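# Screw two feeder screws tight into housing holes

## Task

Take screws one at a time from the screw feeder and drive one into each of the two empty holes in the housing until tight, meaning the screwdriver's motor turned it in and halted on its own (stopped_at_torque=1 shown in a tool result). Once a screw is tight, do not rotate or disturb it. Any screw that was shoved in rather than turned in must be fully unscrewed and then driven again. After the final screw, release it, raise the screwdriver well clear above the screw heads and move away.

## Robot and tools

ROBOT. A single arm carries a powered screwdriver: a hex key inside a thin vacuum sleeve that can hold a screw on the key. The tool point (end_effector_position) is the key's tip when unloaded. The key points along the tool point's own +z axis and can be pushed back up to 12 mm. A flat block sticks out about 9 cm from the last joint's axis toward the tool's -y side and rotates with it, so watch it for collisions.

FRAME. All poses are in the scene frame: origin on the table top under the arm base, +z up, +y to the left when facing along +x. The base may be tilted. Reported positions can be slightly wrong, more so at long reach. Joint ranges (rad): waist -3.491..3.491, shoulder -3.140..3.140, elbow -1.187..4.328, forearm roll -3.316..3.316, wrist pitch -3.140..3.140, wrist roll -3.927..3.927.

ROW FORMAT (shared by execute_actions and move). One arm, so one row of 10 plain numbers: x, y, z (metres, absolute target position of the tool point), qw, qx, qy, qz (absolute target orientation quaternion, w first), then spindle, torque_limit, sleeve_vacuum, each in [-1, 1]. Put the quaternion in every row to hold an orientation; do not copy a drifted one from the last result.

execute_actions(actions): a list of actions; each action is a table of up to 15 rows, one row per control step of 1/30 s. A table shorter than 15 repeats its last row to fill the action. An action is rejected if its target lies more than 0.6 m from the tool point's starting position along any tool axis; if the first action fails this or anything is malformed, nothing runs. An empty list just returns state and images. Each step the commanded pose is clipped to within 70 mm and 16 degrees of the measured pose, and damped inverse kinematics favours position over orientation. After an action the arm stops at the last clipped pose, so far targets need further actions.

move(target, speed, blocking): target is one absolute 10-number row as above. The tool point follows a straight path there, lasting 0.5 to 10 s (cut off at 10 s). speed is top path speed in m/s, 0.002 to 0.5, default 0.25; rotation is capped at twice that in rad/s. It does not slow for obstacles; faster contact hits harder and targets beyond a contact press harder; the arm is stiff, so even slight overshoot into something firm can fault. The tool numbers are sent at the start. The result adds a 'move:' line with the ending (done, off_target, moving, held, fault), limits (paced = pose clipped; held = a check blocked steps, after which it may speed up) and distance to target. blocking=false returns after 0.5 s; then use wait or stop before sending more motion.

wait(seconds): 0 to 10; the arm keeps its last command. stop(): brakes a running move; needs room; the spindle keeps running. zoom_image(camera, region): camera is cam_head_left, cam_head_right or cam_wrist; region [x0, y0, x1, y1] in image pixels from the top-left, at most 504 by 504. finished_scene(scene): the current scene's number; irreversible.

SCREWDRIVER. spindle +1 spins the key clockwise at 500 rpm (driving in), -1 the reverse; 0.5 s spin-up. The motor keeps the last value and runs between calls and while you compose replies, with the arm not following the screw, so end actions with spindle 0. torque_limit maps linearly from 0.3 N m at -1 to 1.2 N m at +1. sleeve_vacuum above 0.01 holds a screw; anything else releases it. torque_limit and sleeve_vacuum persist.

ENGAGING AND DRIVING. Put the tool point on the screw's axis, 2 mm below the top of its head, and rotate slowly with spindle in -0.2..0.2: negative engages without advancing, positive also drives. While the screw turns the arm must descend with it, 0.7 mm per turn. The motor halts at 95% of the torque limit (lower if spindle is below 0.02), either seated or jammed; stopped_at_torque then reads 1. To restart driving, spindle must sit at 0 or below for 0.5 s first. Loosening never stops by itself; if turns does not drop, raise torque_limit. screw_detected=1 means sleeve_vacuum_kpa exceeds 30, i.e. a head seals the sleeve. turns counts key revolutions since start, clockwise positive.

FAULTS AND CARE. A joint reaching its load limit (waist, shoulder, elbow 152 N m; forearm roll, wrist pitch, wrist roll 38 N m, held weight included) or any external force of 150 N stops the arm for 10 s, skips the rest of the call and lets it yield. Overheated motors trigger a MOTOR HOT warning, then an OVER-TEMPERATURE FAULT brake. A 'pose unreachable' line means the clearance check altered or blocked the command; the mount counts as arm. 'Hand target' is the pose currently being driven toward. Loose objects may get brief nudges. Never knock anything off the table; avoid drops, slips, slams and hard pushes.

CAMERAS. cam_head_left, cam_head_right and cam_wrist, each 672x504, in that order; calibration (K, distortion, T_world_to_cam) is given and may be off by a few degrees and millimetres.

Each tool is called after "Call:" as name([rows], argument=value, ...), one row to a line, values as JSON.

## Session

Call:
execute_actions(actions=[])

Scene clock: 0.00 s.
end_effector_position=(+0.5582, -0.0031, +0.2210) sleeve_vacuum_kpa=0 screw_detected=0 stopped_at_torque=0 turns=0.00 end_effector_quat_wxyz=(-0.261, +0.688, +0.668, -0.113)
Joint positions: [ 0.311  0.086  0.683 -0.    -2.173 -0.31 ]
Joint velocities: [ 0.    -0.     0.001 -0.    -0.001 -0.   ]
Hand target: +0.558, -0.003, +0.221; -0.261, +0.688, +0.668, -0.113

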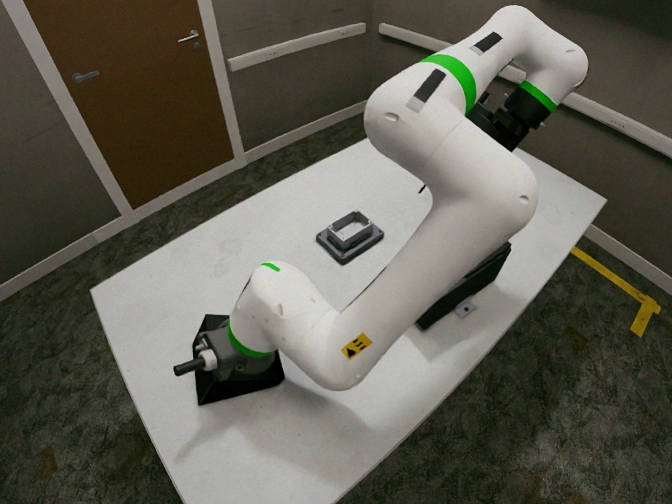

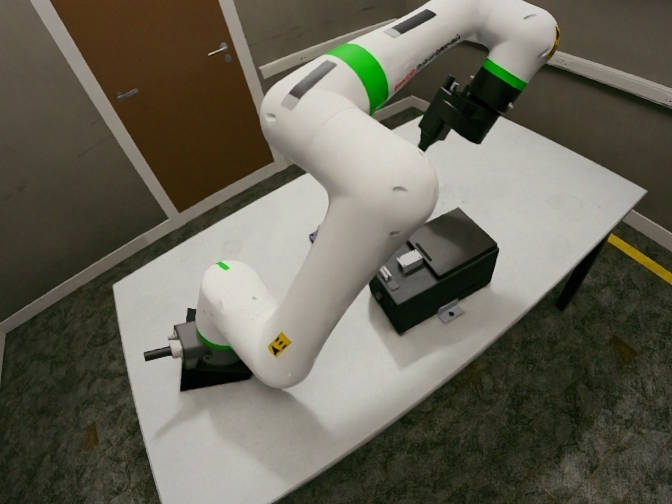

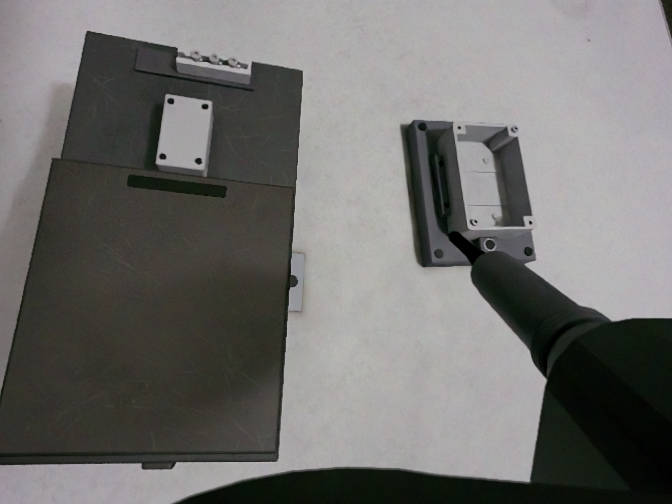

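Call:
zoom_image(camera="cam_wrist", region=[390, 100, 560, 280])

Call:
zoom_image(camera="cam_wrist", region=[120, 30, 280, 110])

Region (390, 100, 560, 280) of cam_wrist's 672x504 image, scaled by 2.800, with more detail than that image has.

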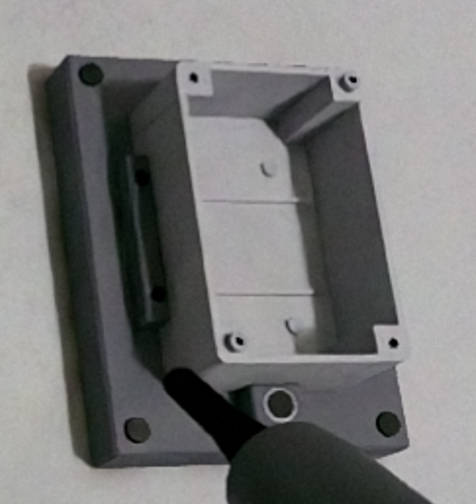

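Region (120, 30, 280, 110) of cam_wrist's 672x504 image, scaled by 3.150, with more detail than that image has.

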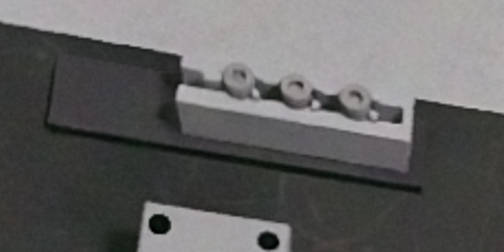

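Call:
move(target=[0.37, -0.13, 0.21, 0, 0.7071, 0.7071, 0, 0, 0, 0])

Scene clock: 1.97 s.
end_effector_position=(+0.3712, -0.1315, +0.2090) sleeve_vacuum_kpa=0 screw_detected=0 stopped_at_torque=0 turns=0.00 end_effector_quat_wxyz=(-0.062, +0.701, +0.710, +0.015)
Joint positions: [ 0.678 -0.957 -0.306  0.378 -1.883 -0.433]
Joint velocities: [-0.2    0.01   0.005 -0.077  0.099  0.15 ]
Hand target: +0.371, -0.132, +0.209; -0.062, +0.701, +0.710, +0.016
Off the commanded pose: 0.002 m, 7 deg.
move: off_target
camera_calibration (this result's frames):
cam_wrist: T_world_to_cam=[[-0.0180649, 0.986911, 0.160254, 0.165736], [0.976892, -0.0167181, 0.213079, -0.40891], [0.212969, 0.1604, -0.963803, 0.411457], [0, 0, 0, 1]] pos_world=[0.314828, -0.2364, 0.457134]

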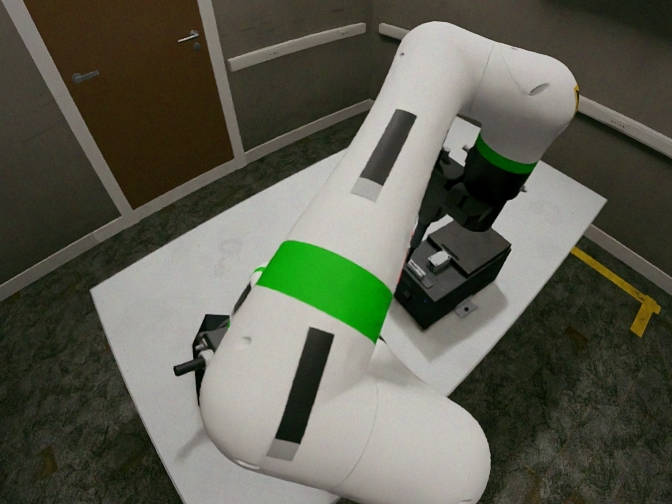

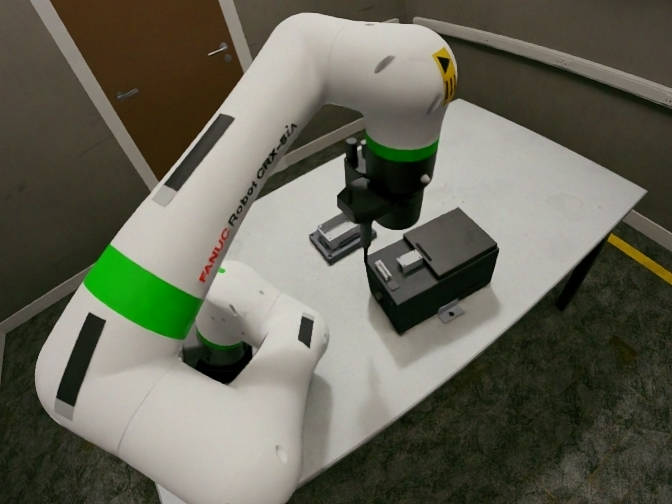

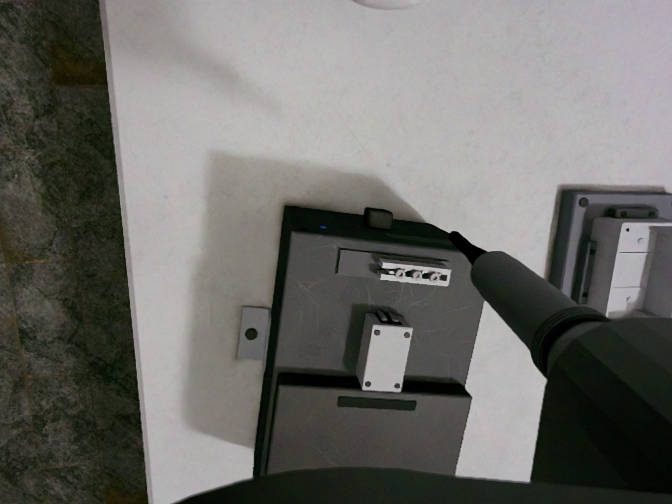

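Call:
move(target=[0.37, -0.13, 0.21, 0, 0.7071, 0.7071, 0, 0, 0, 0], speed=0.05)

Scene clock: 3.57 s.
end_effector_position=(+0.3705, -0.1311, +0.2094) sleeve_vacuum_kpa=0 screw_detected=0 stopped_at_torque=0 turns=0.00 end_effector_quat_wxyz=(-0.061, +0.702, +0.709, +0.022)
Joint positions: [ 0.589 -0.951 -0.303  0.341 -1.842 -0.367]
Joint velocities: [-0.037  0.005 -0.    -0.015  0.016  0.028]
Hand target: +0.371, -0.131, +0.209; -0.061, +0.702, +0.709, +0.022
Off the commanded pose: 0.001 m, 7 deg.
move: off_target
camera_calibration (this result's frames):
cam_wrist: T_world_to_cam=[[-0.0168966, 0.985683, 0.167761, 0.163103], [0.974518, -0.0212991, 0.223296, -0.410137], [0.223672, 0.167259, -0.960206, 0.408087], [0, 0, 0, 1]] pos_world=[0.311165, -0.23776, 0.456068]

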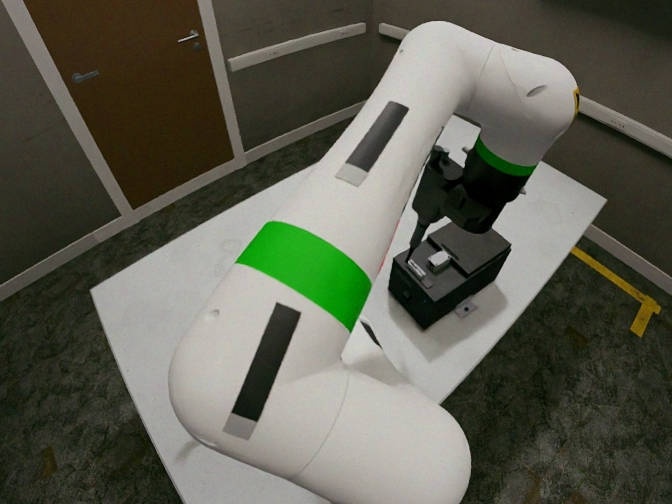

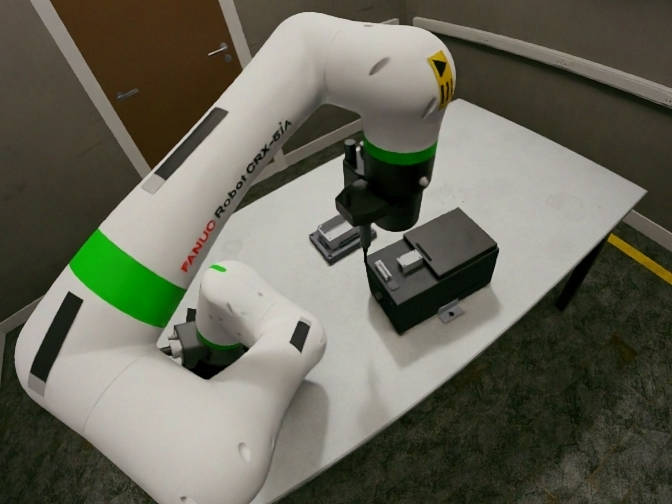

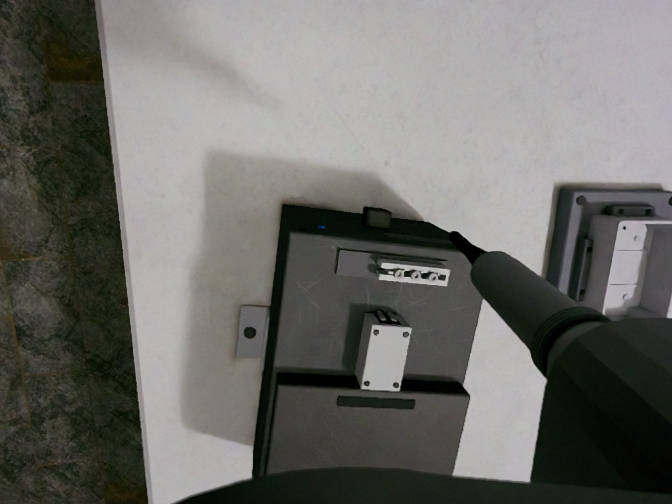

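Call:
move(target=[0.40, -0.14, 0.20, 0, 0.7071, 0.7071, 0, 0, 0, 0], speed=0.05)

Call:
zoom_image(camera="cam_wrist", region=[340, 160, 540, 310])

Scene clock: 5.37 s.
end_effector_position=(+0.4009, -0.1408, +0.1995) sleeve_vacuum_kpa=0 screw_detected=0 stopped_at_torque=0 turns=0.00 end_effector_quat_wxyz=(-0.028, +0.704, +0.709, +0.004)
Joint positions: [ 0.826 -0.946 -0.337  0.5   -1.899 -0.546]
Joint velocities: [ 0.189 -0.026 -0.013  0.07  -0.099 -0.134]
Hand target: +0.401, -0.141, +0.199; -0.028, +0.704, +0.710, +0.004
Off the commanded pose: 0.001 m, 3 deg.
move: off_target
camera_calibration (this result's frames):
cam_wrist: T_world_to_cam=[[-0.0178979, 0.995263, 0.0955602, 0.191031], [0.969311, -0.00616569, 0.245762, -0.43802], [0.245187, 0.0970261, -0.964608, 0.375768], [0, 0, 0, 1]] pos_world=[0.335863, -0.229286, 0.451863]

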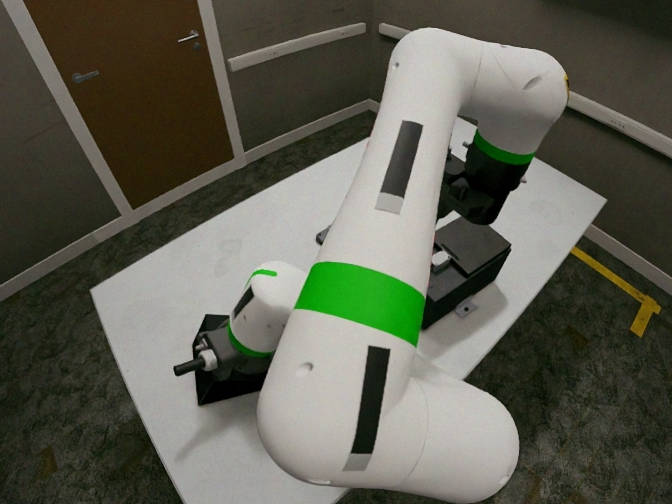

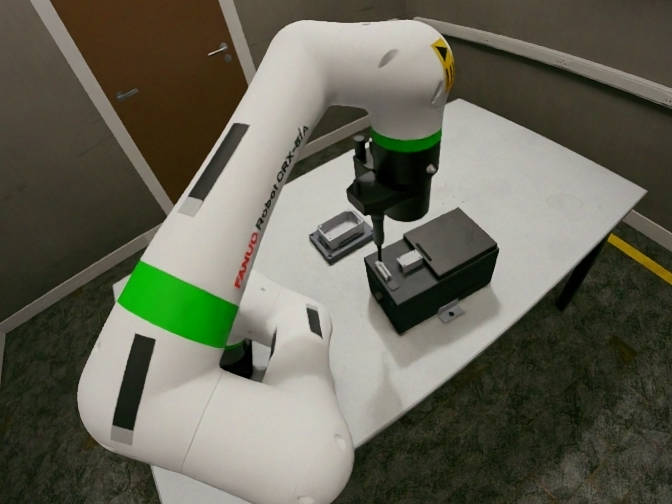

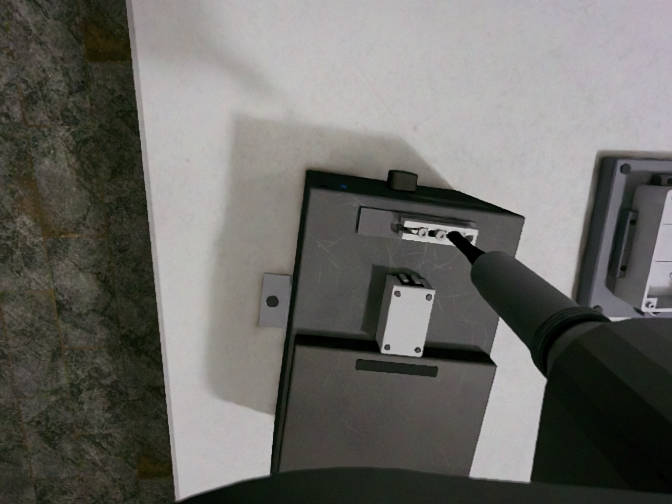

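Region (340, 160, 540, 310) of cam_wrist's 672x504 image, scaled by 2.520, with more detail than that image has; it fills the top 378 rows of this view, and the rest is white.

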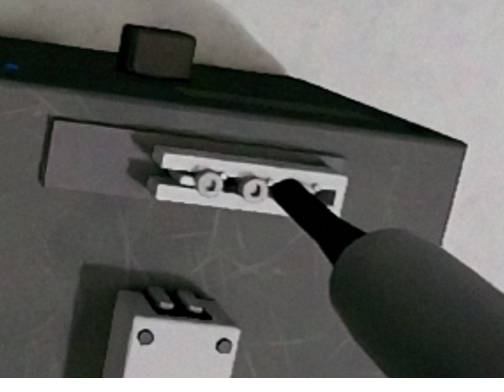

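Call:
execute_actions([
  [[0.40, -0.145, 0.19, 0, 0.7071, 0.7071, 0, 0, 0, 0]],
  [[0.40, -0.145, 0.19, 0, 0.7071, 0.7071, 0, 0, 0, 0]],
  [[0.40, -0.145, 0.19, 0, 0.7071, 0.7071, 0, 0, 0, 0]],
])

Call:
zoom_image(camera="cam_wrist", region=[340, 160, 540, 310])

Scene clock: 7.03 s.
end_effector_position=(+0.4008, -0.1458, +0.1894) sleeve_vacuum_kpa=0 screw_detected=0 stopped_at_torque=0 turns=0.00 end_effector_quat_wxyz=(-0.016, +0.705, +0.709, +0.001)
Joint positions: [ 0.88  -0.975 -0.379  0.54  -1.91  -0.59 ]
Joint velocities: [ 0.001 -0.    -0.001  0.     0.001 -0.   ]
Hand target: +0.401, -0.146, +0.189; -0.016, +0.705, +0.709, +0.001
Off the commanded pose: 0.001 m, 2 deg.
camera_calibration (this result's frames):
cam_wrist: T_world_to_cam=[[-0.0158582, 0.99705, 0.0750926, 0.200239], [0.966342, -0.00400345, 0.25723, -0.436088], [0.256772, 0.0766444, -0.963428, 0.358711], [0, 0, 0, 1]] pos_world=[0.332479, -0.228887, 0.442731]

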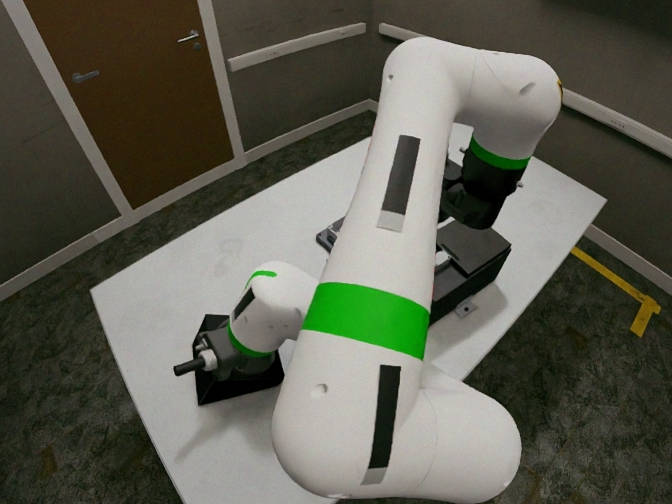

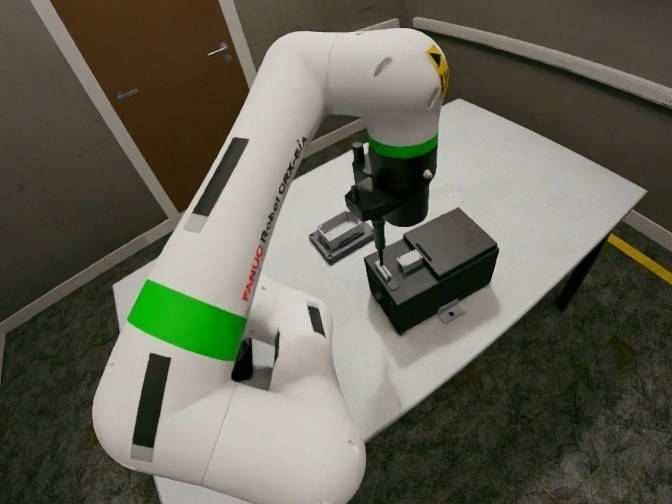

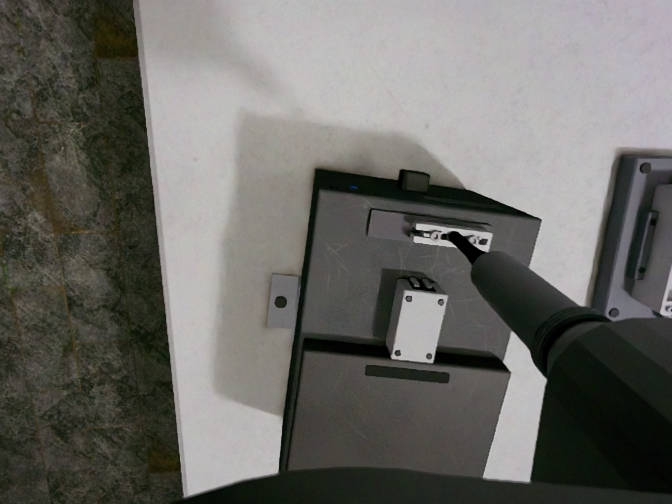

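Region (340, 160, 540, 310) of cam_wrist's 672x504 image, scaled by 2.520, with more detail than that image has; it fills the top 378 rows of this view, and the rest is white.

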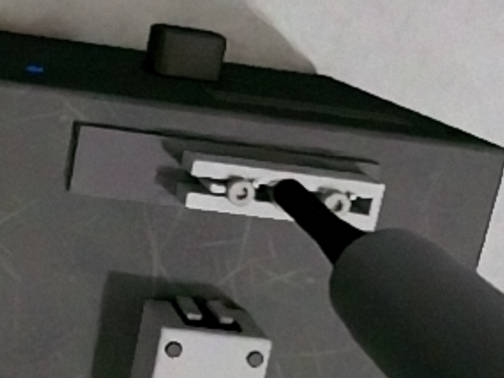

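Call:
execute_actions([
  [[0.408, -0.15, 0.18, 0, 0.7071, 0.7071, 0, 0, 0, 0]],
  [[0.408, -0.15, 0.18, 0, 0.7071, 0.7071, 0, 0, 0, 0]],
  [[0.408, -0.15, 0.18, 0, 0.7071, 0.7071, 0, 0, 0, 0]],
])

Call:
zoom_image(camera="cam_wrist", region=[380, 180, 520, 285])

Call:
zoom_image(camera="cam_head_right", region=[340, 230, 440, 305])

Scene clock: 8.67 s.
end_effector_position=(+0.4080, -0.1500, +0.1800) sleeve_vacuum_kpa=0 screw_detected=0 stopped_at_torque=0 turns=0.00 end_effector_quat_wxyz=(+0.000, +0.707, +0.707, -0.000)
Joint positions: [ 0.856 -0.977 -0.413  0.561 -1.869 -0.582]
Joint velocities: [-0.011  0.003  0.001 -0.004  0.007  0.008]
Hand target: +0.408, -0.150, +0.180; +0.000, +0.707, +0.707, -0.000
Off the commanded pose: 0.000 m, 0 deg.
camera_calibration (this result's frames):
cam_wrist: T_world_to_cam=[[-0.0128055, 0.998654, 0.0502593, 0.208702], [0.960487, -0.00169089, 0.278319, -0.441731], [0.278029, 0.0518374, -0.959173, 0.334998], [0, 0, 0, 1]] pos_world=[0.333811, -0.226533, 0.433774]

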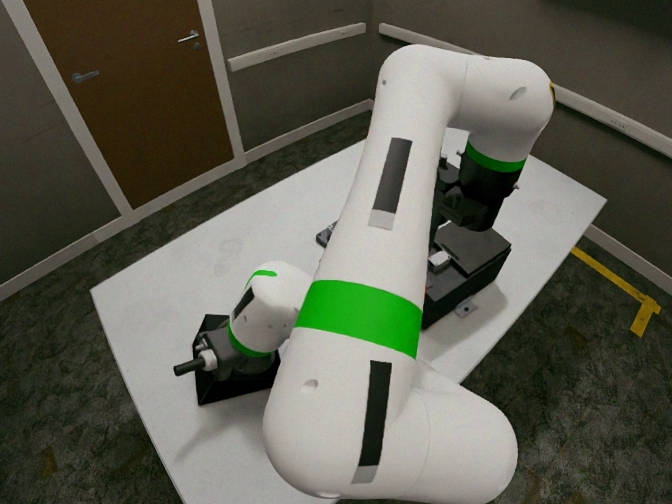

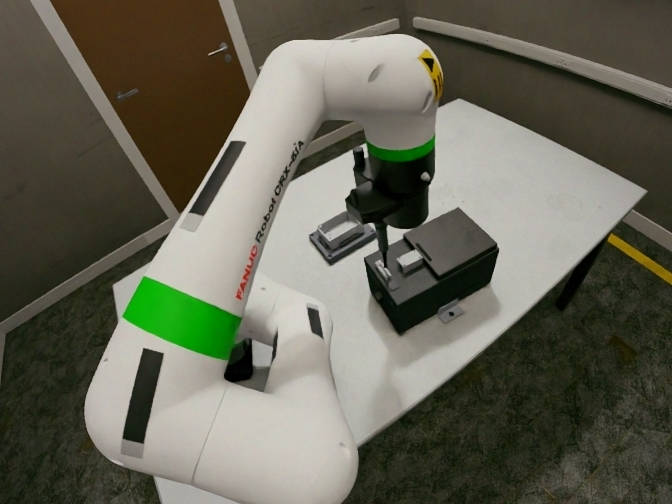

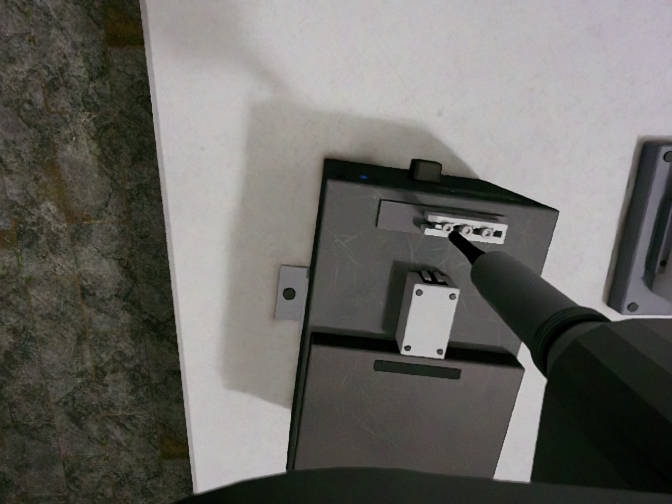

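Region (380, 180, 520, 285) of cam_wrist's 672x504 image, scaled by 3.600, with more detail than that image has; it fills the top 378 rows of this view, and the rest is white.

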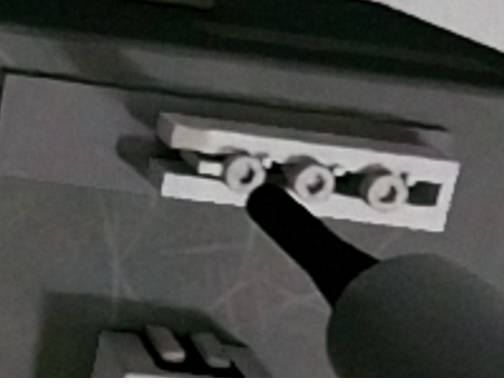

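Region (340, 230, 440, 305) of cam_head_right's 672x504 image, scaled by 5.040, with more detail than that image has; it fills the top 378 rows of this view, and the rest is white.

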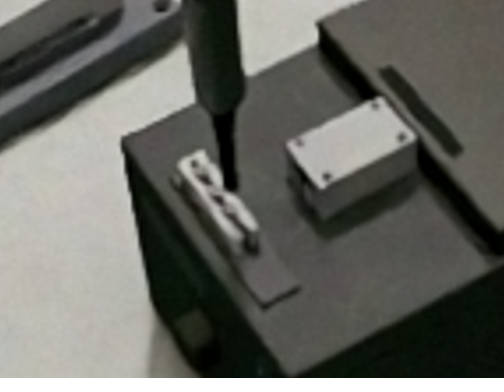

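Call:
execute_actions([
  [[0.408, -0.18, 0.18, 0, 0.7071, 0.7071, 0, 0, 0, 0]],
  [[0.408, -0.18, 0.18, 0, 0.7071, 0.7071, 0, 0, 0, 0]],
])

Call:
zoom_image(camera="cam_wrist", region=[420, 180, 560, 285])

Scene clock: 9.83 s.
end_effector_position=(+0.4074, -0.1796, +0.1800) sleeve_vacuum_kpa=0 screw_detected=0 stopped_at_torque=0 turns=0.00 end_effector_quat_wxyz=(+0.018, +0.708, +0.706, +0.002)
Joint positions: [ 1.127 -1.079 -0.441  0.697 -2.052 -0.72 ]
Joint velocities: [ 0.681 -0.123  0.037  0.149 -0.466 -0.388]
Hand target: +0.408, -0.180, +0.180; +0.013, +0.708, +0.706, +0.003
Off the commanded pose: 0.001 m, 2 deg.
camera_calibration (this result's frames):
cam_wrist: T_world_to_cam=[[-0.0101584, 0.999589, 0.0268118, 0.241579], [0.952475, 0.00150898, 0.304613, -0.442105], [0.304447, 0.0286319, -0.952099, 0.320512], [0, 0, 0, 1]] pos_world=[0.325969, -0.249989, 0.433353]

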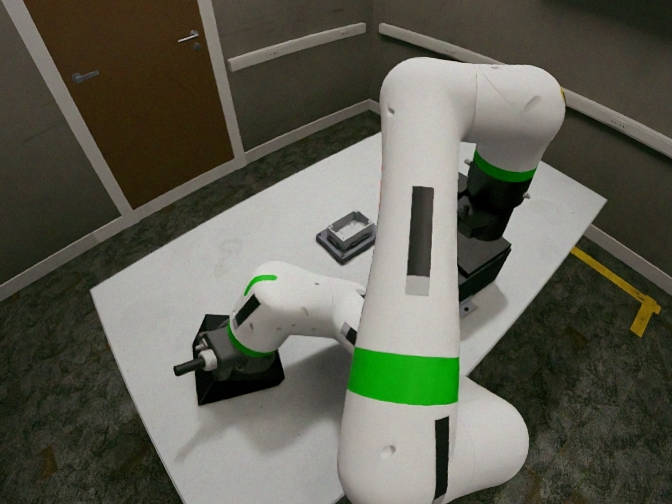

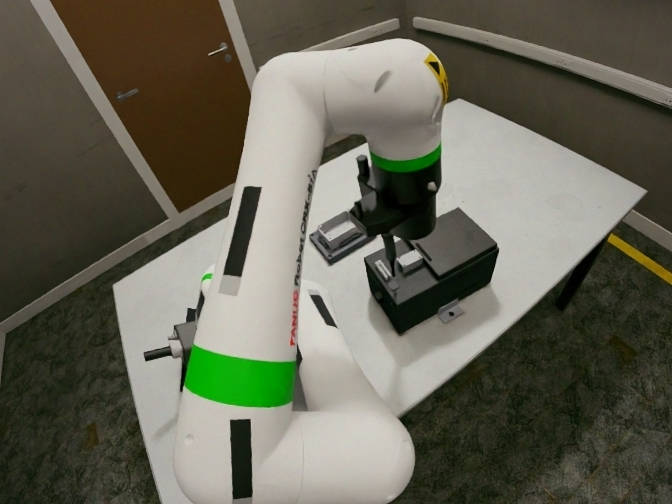

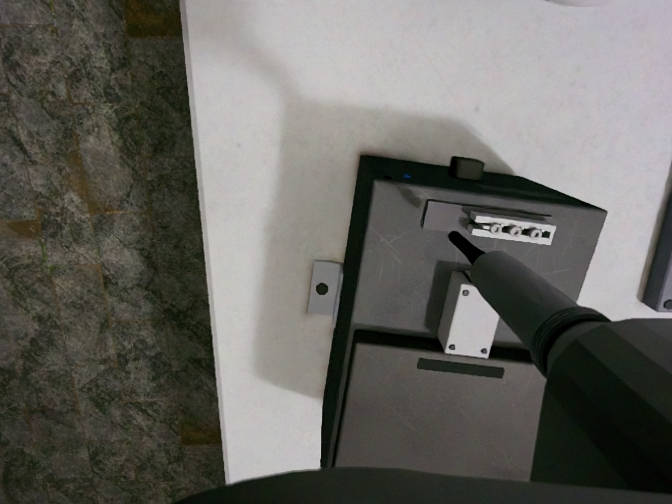

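Region (420, 180, 560, 285) of cam_wrist's 672x504 image, scaled by 3.600, with more detail than that image has; it fills the top 378 rows of this view, and the rest is white.

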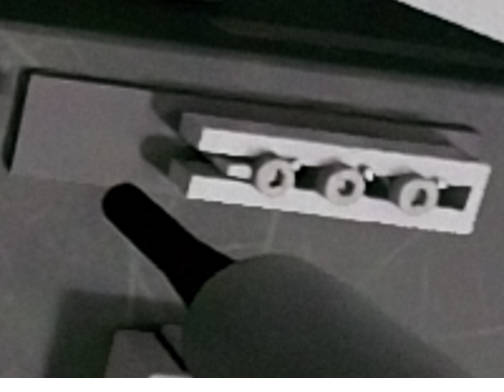

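Call:
execute_actions([
  [[0.40, -0.14, 0.19, 0, 0.7071, 0.7071, 0, 0, 0, 0]],
  [[0.40, -0.14, 0.19, 0, 0.7071, 0.7071, 0, 0, 0, 0]],
  [[0.40, -0.14, 0.19, 0, 0.7071, 0.7071, 0, 0, 0, 0]],
  [[0.42, -0.14, 0.18, 0, 0.7071, 0.7071, 0, 0, 0, 0]],
  [[0.42, -0.14, 0.18, 0, 0.7071, 0.7071, 0, 0, 0, 0]],
  [[0.42, -0.14, 0.18, 0, 0.7071, 0.7071, 0, 0, 0, 0]],
])

Call:
zoom_image(camera="cam_wrist", region=[380, 180, 520, 285])

Scene clock: 12.97 s.
end_effector_position=(+0.4200, -0.1400, +0.1800) sleeve_vacuum_kpa=0 screw_detected=0 stopped_at_torque=0 turns=0.00 end_effector_quat_wxyz=(-0.000, +0.707, +0.707, +0.000)
Joint positions: [ 0.825 -0.935 -0.397  0.547 -1.832 -0.574]
Joint velocities: [-0.    -0.    -0.    -0.     0.001 -0.   ]
Hand target: +0.420, -0.140, +0.180; -0.000, +0.707, +0.707, +0.000
Off the commanded pose: 0.000 m, 0 deg.
camera_calibration (this result's frames):
cam_wrist: T_world_to_cam=[[-0.0128378, 0.998646, 0.0504066, 0.198877], [0.960519, -0.00169492, 0.278209, -0.453255], [0.277918, 0.0519881, -0.959197, 0.331193], [0, 0, 0, 1]] pos_world=[0.345868, -0.216594, 0.433754]

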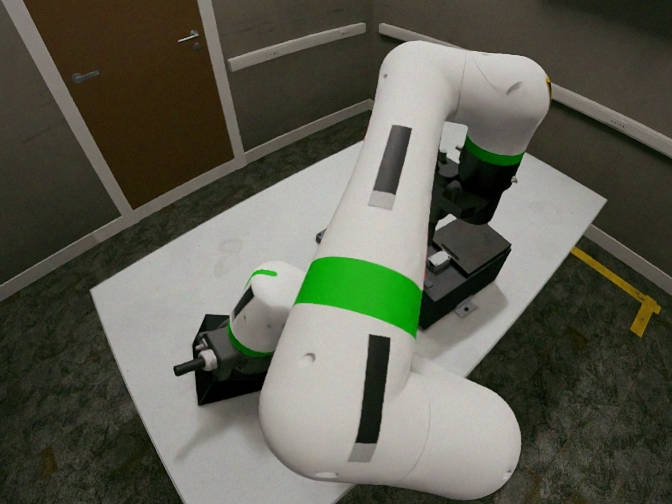

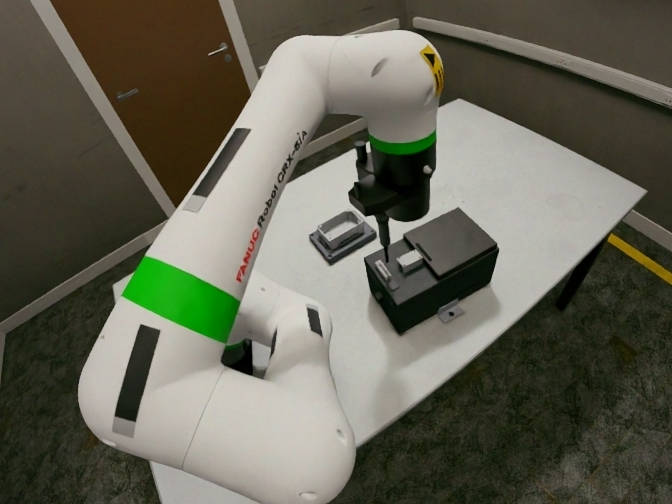

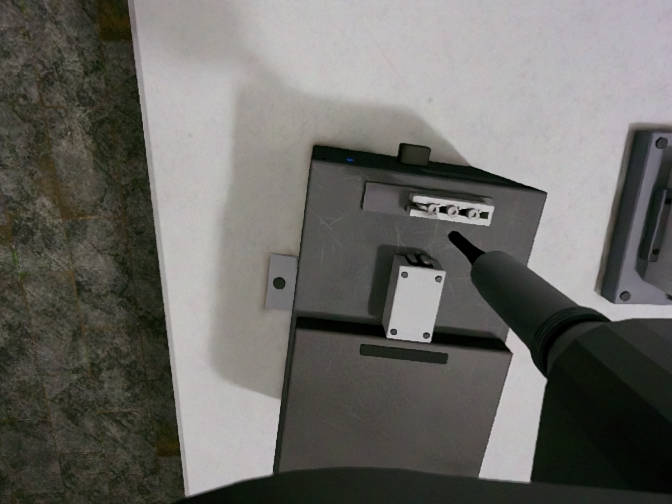

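Region (380, 180, 520, 285) of cam_wrist's 672x504 image, scaled by 3.600, with more detail than that image has; it fills the top 378 rows of this view, and the rest is white.

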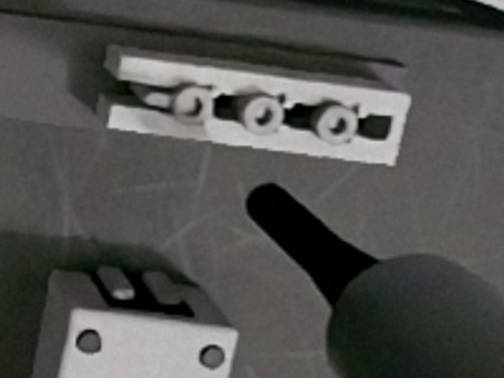

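Call:
execute_actions([
  [[0.41, -0.146, 0.173, 0, 0.7071, 0.7071, 0, 0, 0, 0]],
  [[0.41, -0.146, 0.173, 0, 0.7071, 0.7071, 0, 0, 0, 0]],
])

Call:
zoom_image(camera="cam_wrist", region=[380, 180, 520, 285])

Call:
zoom_image(camera="cam_head_right", region=[360, 245, 410, 295])

Scene clock: 14.20 s.
end_effector_position=(+0.4100, -0.1460, +0.1730) sleeve_vacuum_kpa=0 screw_detected=0 stopped_at_torque=0 turns=0.00 end_effector_quat_wxyz=(-0.000, +0.707, +0.707, -0.000)
Joint positions: [ 0.751 -0.951 -0.419  0.522 -1.795 -0.52 ]
Joint velocities: [-0.004  0.001 -0.    -0.002  0.003  0.003]
Hand target: +0.410, -0.146, +0.173; -0.000, +0.707, +0.707, -0.000
Off the commanded pose: 0.000 m, 0 deg.
camera_calibration (this result's frames):
cam_wrist: T_world_to_cam=[[-0.0128172, 0.998647, 0.0504004, 0.205087], [0.960521, -0.00171263, 0.278201, -0.441706], [0.277911, 0.0519765, -0.9592, 0.327568], [0, 0, 0, 1]] pos_world=[0.335862, -0.222592, 0.42675]

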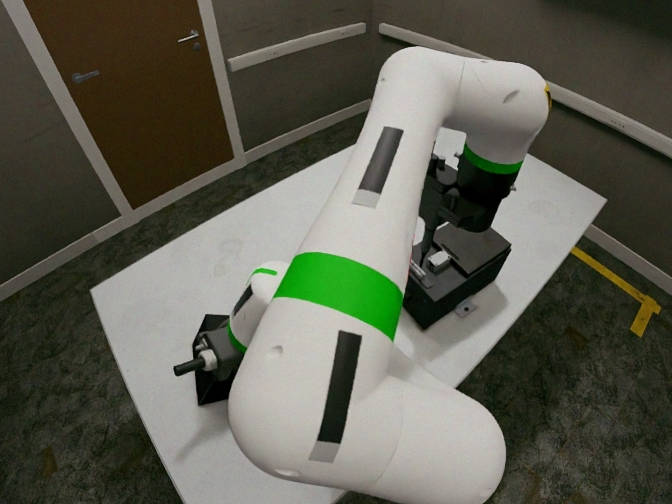

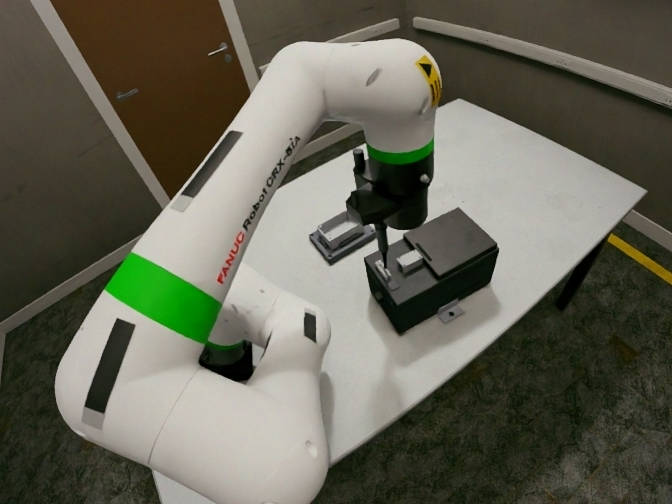

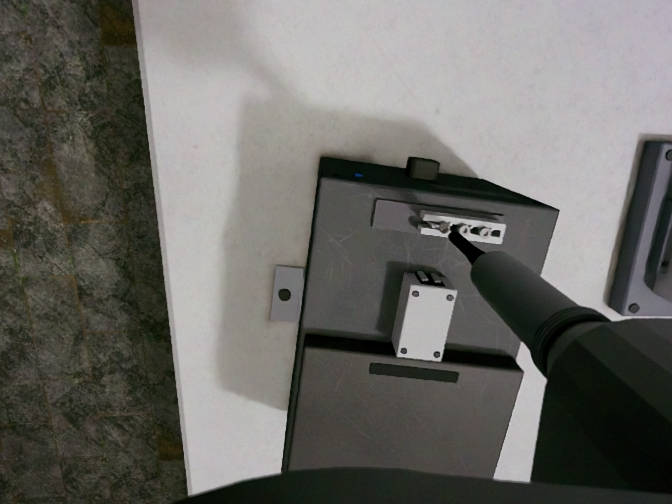

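Region (380, 180, 520, 285) of cam_wrist's 672x504 image, scaled by 3.600, with more detail than that image has; it fills the top 378 rows of this view, and the rest is white.

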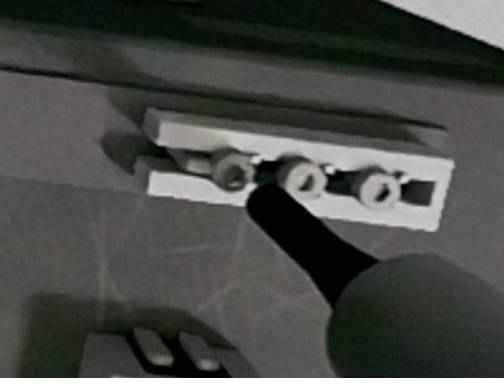

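Region (360, 245, 410, 295) of cam_head_right's 672x504 image, scaled by 10.080, with more detail than that image has.

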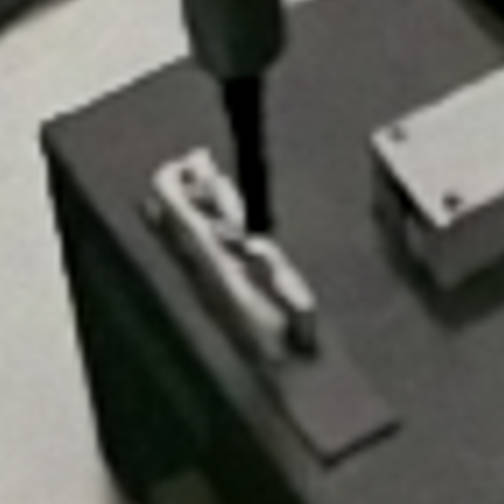

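Call:
execute_actions([
  [[0.4097, -0.1457, 0.164, 0, 0.7071, 0.7071, 0, 0, 0, 0]],
  [[0.4097, -0.1457, 0.164, 0, 0.7071, 0.7071, 0, 0, 0, 0]],
])

Call:
zoom_image(camera="cam_wrist", region=[380, 180, 520, 285])

Call:
zoom_image(camera="cam_head_right", region=[360, 245, 410, 295])

Call:
zoom_image(camera="cam_head_left", region=[395, 245, 445, 295])

Scene clock: 15.33 s.
end_effector_position=(+0.4097, -0.1457, +0.1640) sleeve_vacuum_kpa=0 screw_detected=0 stopped_at_torque=0 turns=0.00 end_effector_quat_wxyz=(-0.000, +0.707, +0.707, +0.000)
Joint positions: [ 0.639 -0.931 -0.429  0.48  -1.722 -0.447]
Joint velocities: [-0.     0.     0.    -0.001 -0.    -0.   ]
Hand target: +0.410, -0.146, +0.164; -0.000, +0.707, +0.707, +0.000
Off the commanded pose: 0.000 m, 0 deg.
camera_calibration (this result's frames):
cam_wrist: T_world_to_cam=[[-0.0128259, 0.998646, 0.0504071, 0.205244], [0.96052, -0.00170633, 0.278206, -0.438921], [0.277915, 0.0519853, -0.959198, 0.319003], [0, 0, 0, 1]] pos_world=[0.335569, -0.222299, 0.417752]

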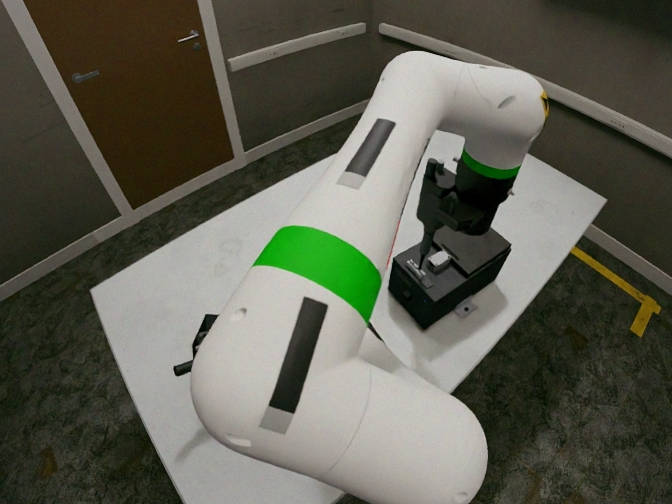

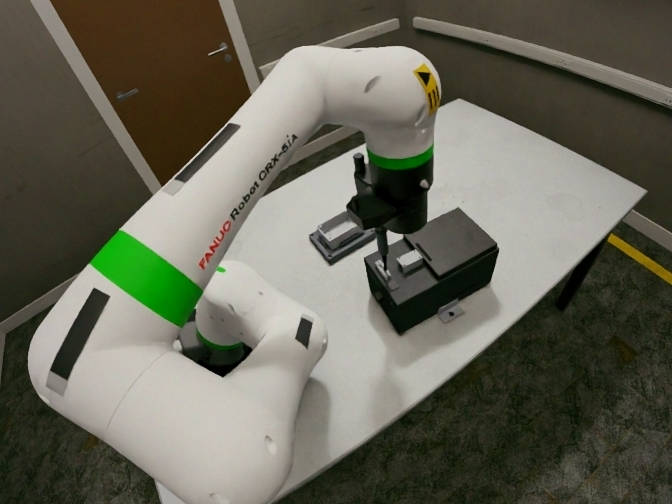

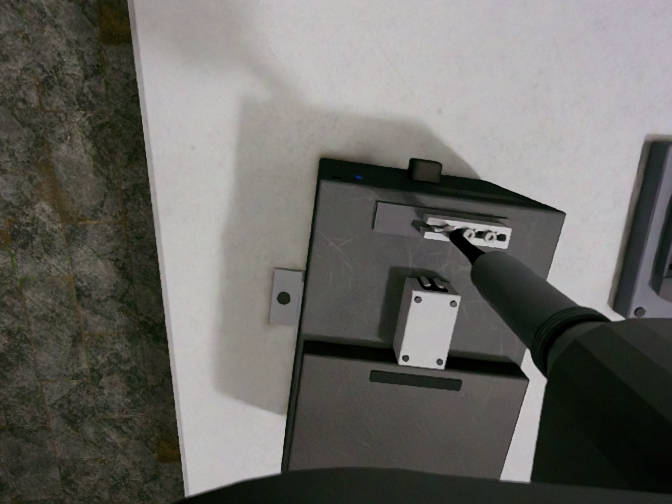

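Region (380, 180, 520, 285) of cam_wrist's 672x504 image, scaled by 3.600, with more detail than that image has; it fills the top 378 rows of this view, and the rest is white.

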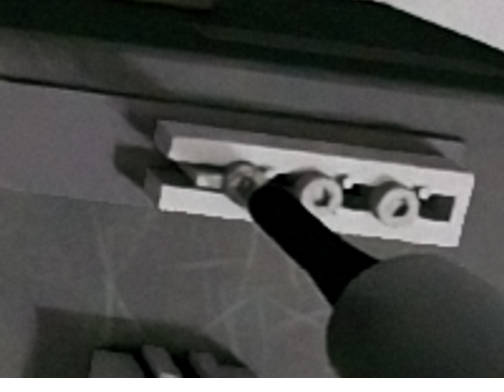

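Region (360, 245, 410, 295) of cam_head_right's 672x504 image, scaled by 10.080, with more detail than that image has.

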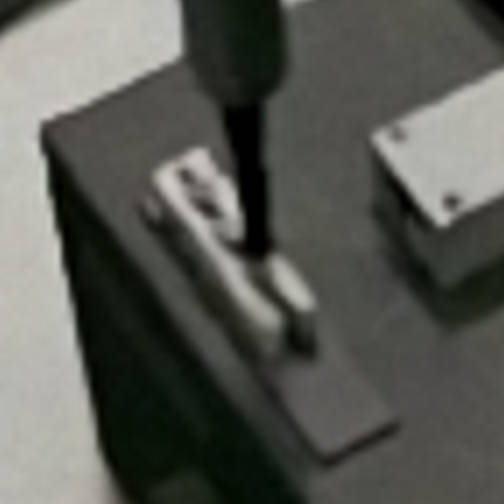

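Region (395, 245, 445, 295) of cam_head_left's 672x504 image, scaled by 10.080, with more detail than that image has.

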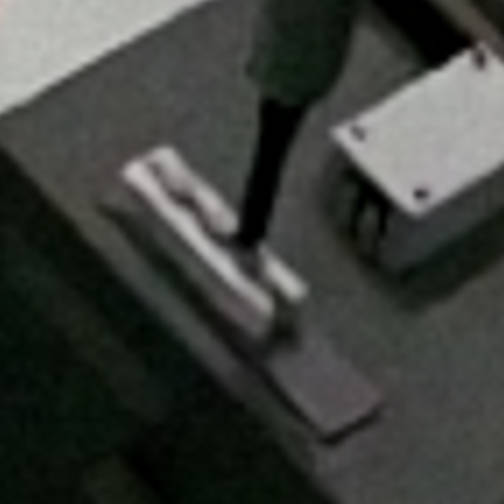

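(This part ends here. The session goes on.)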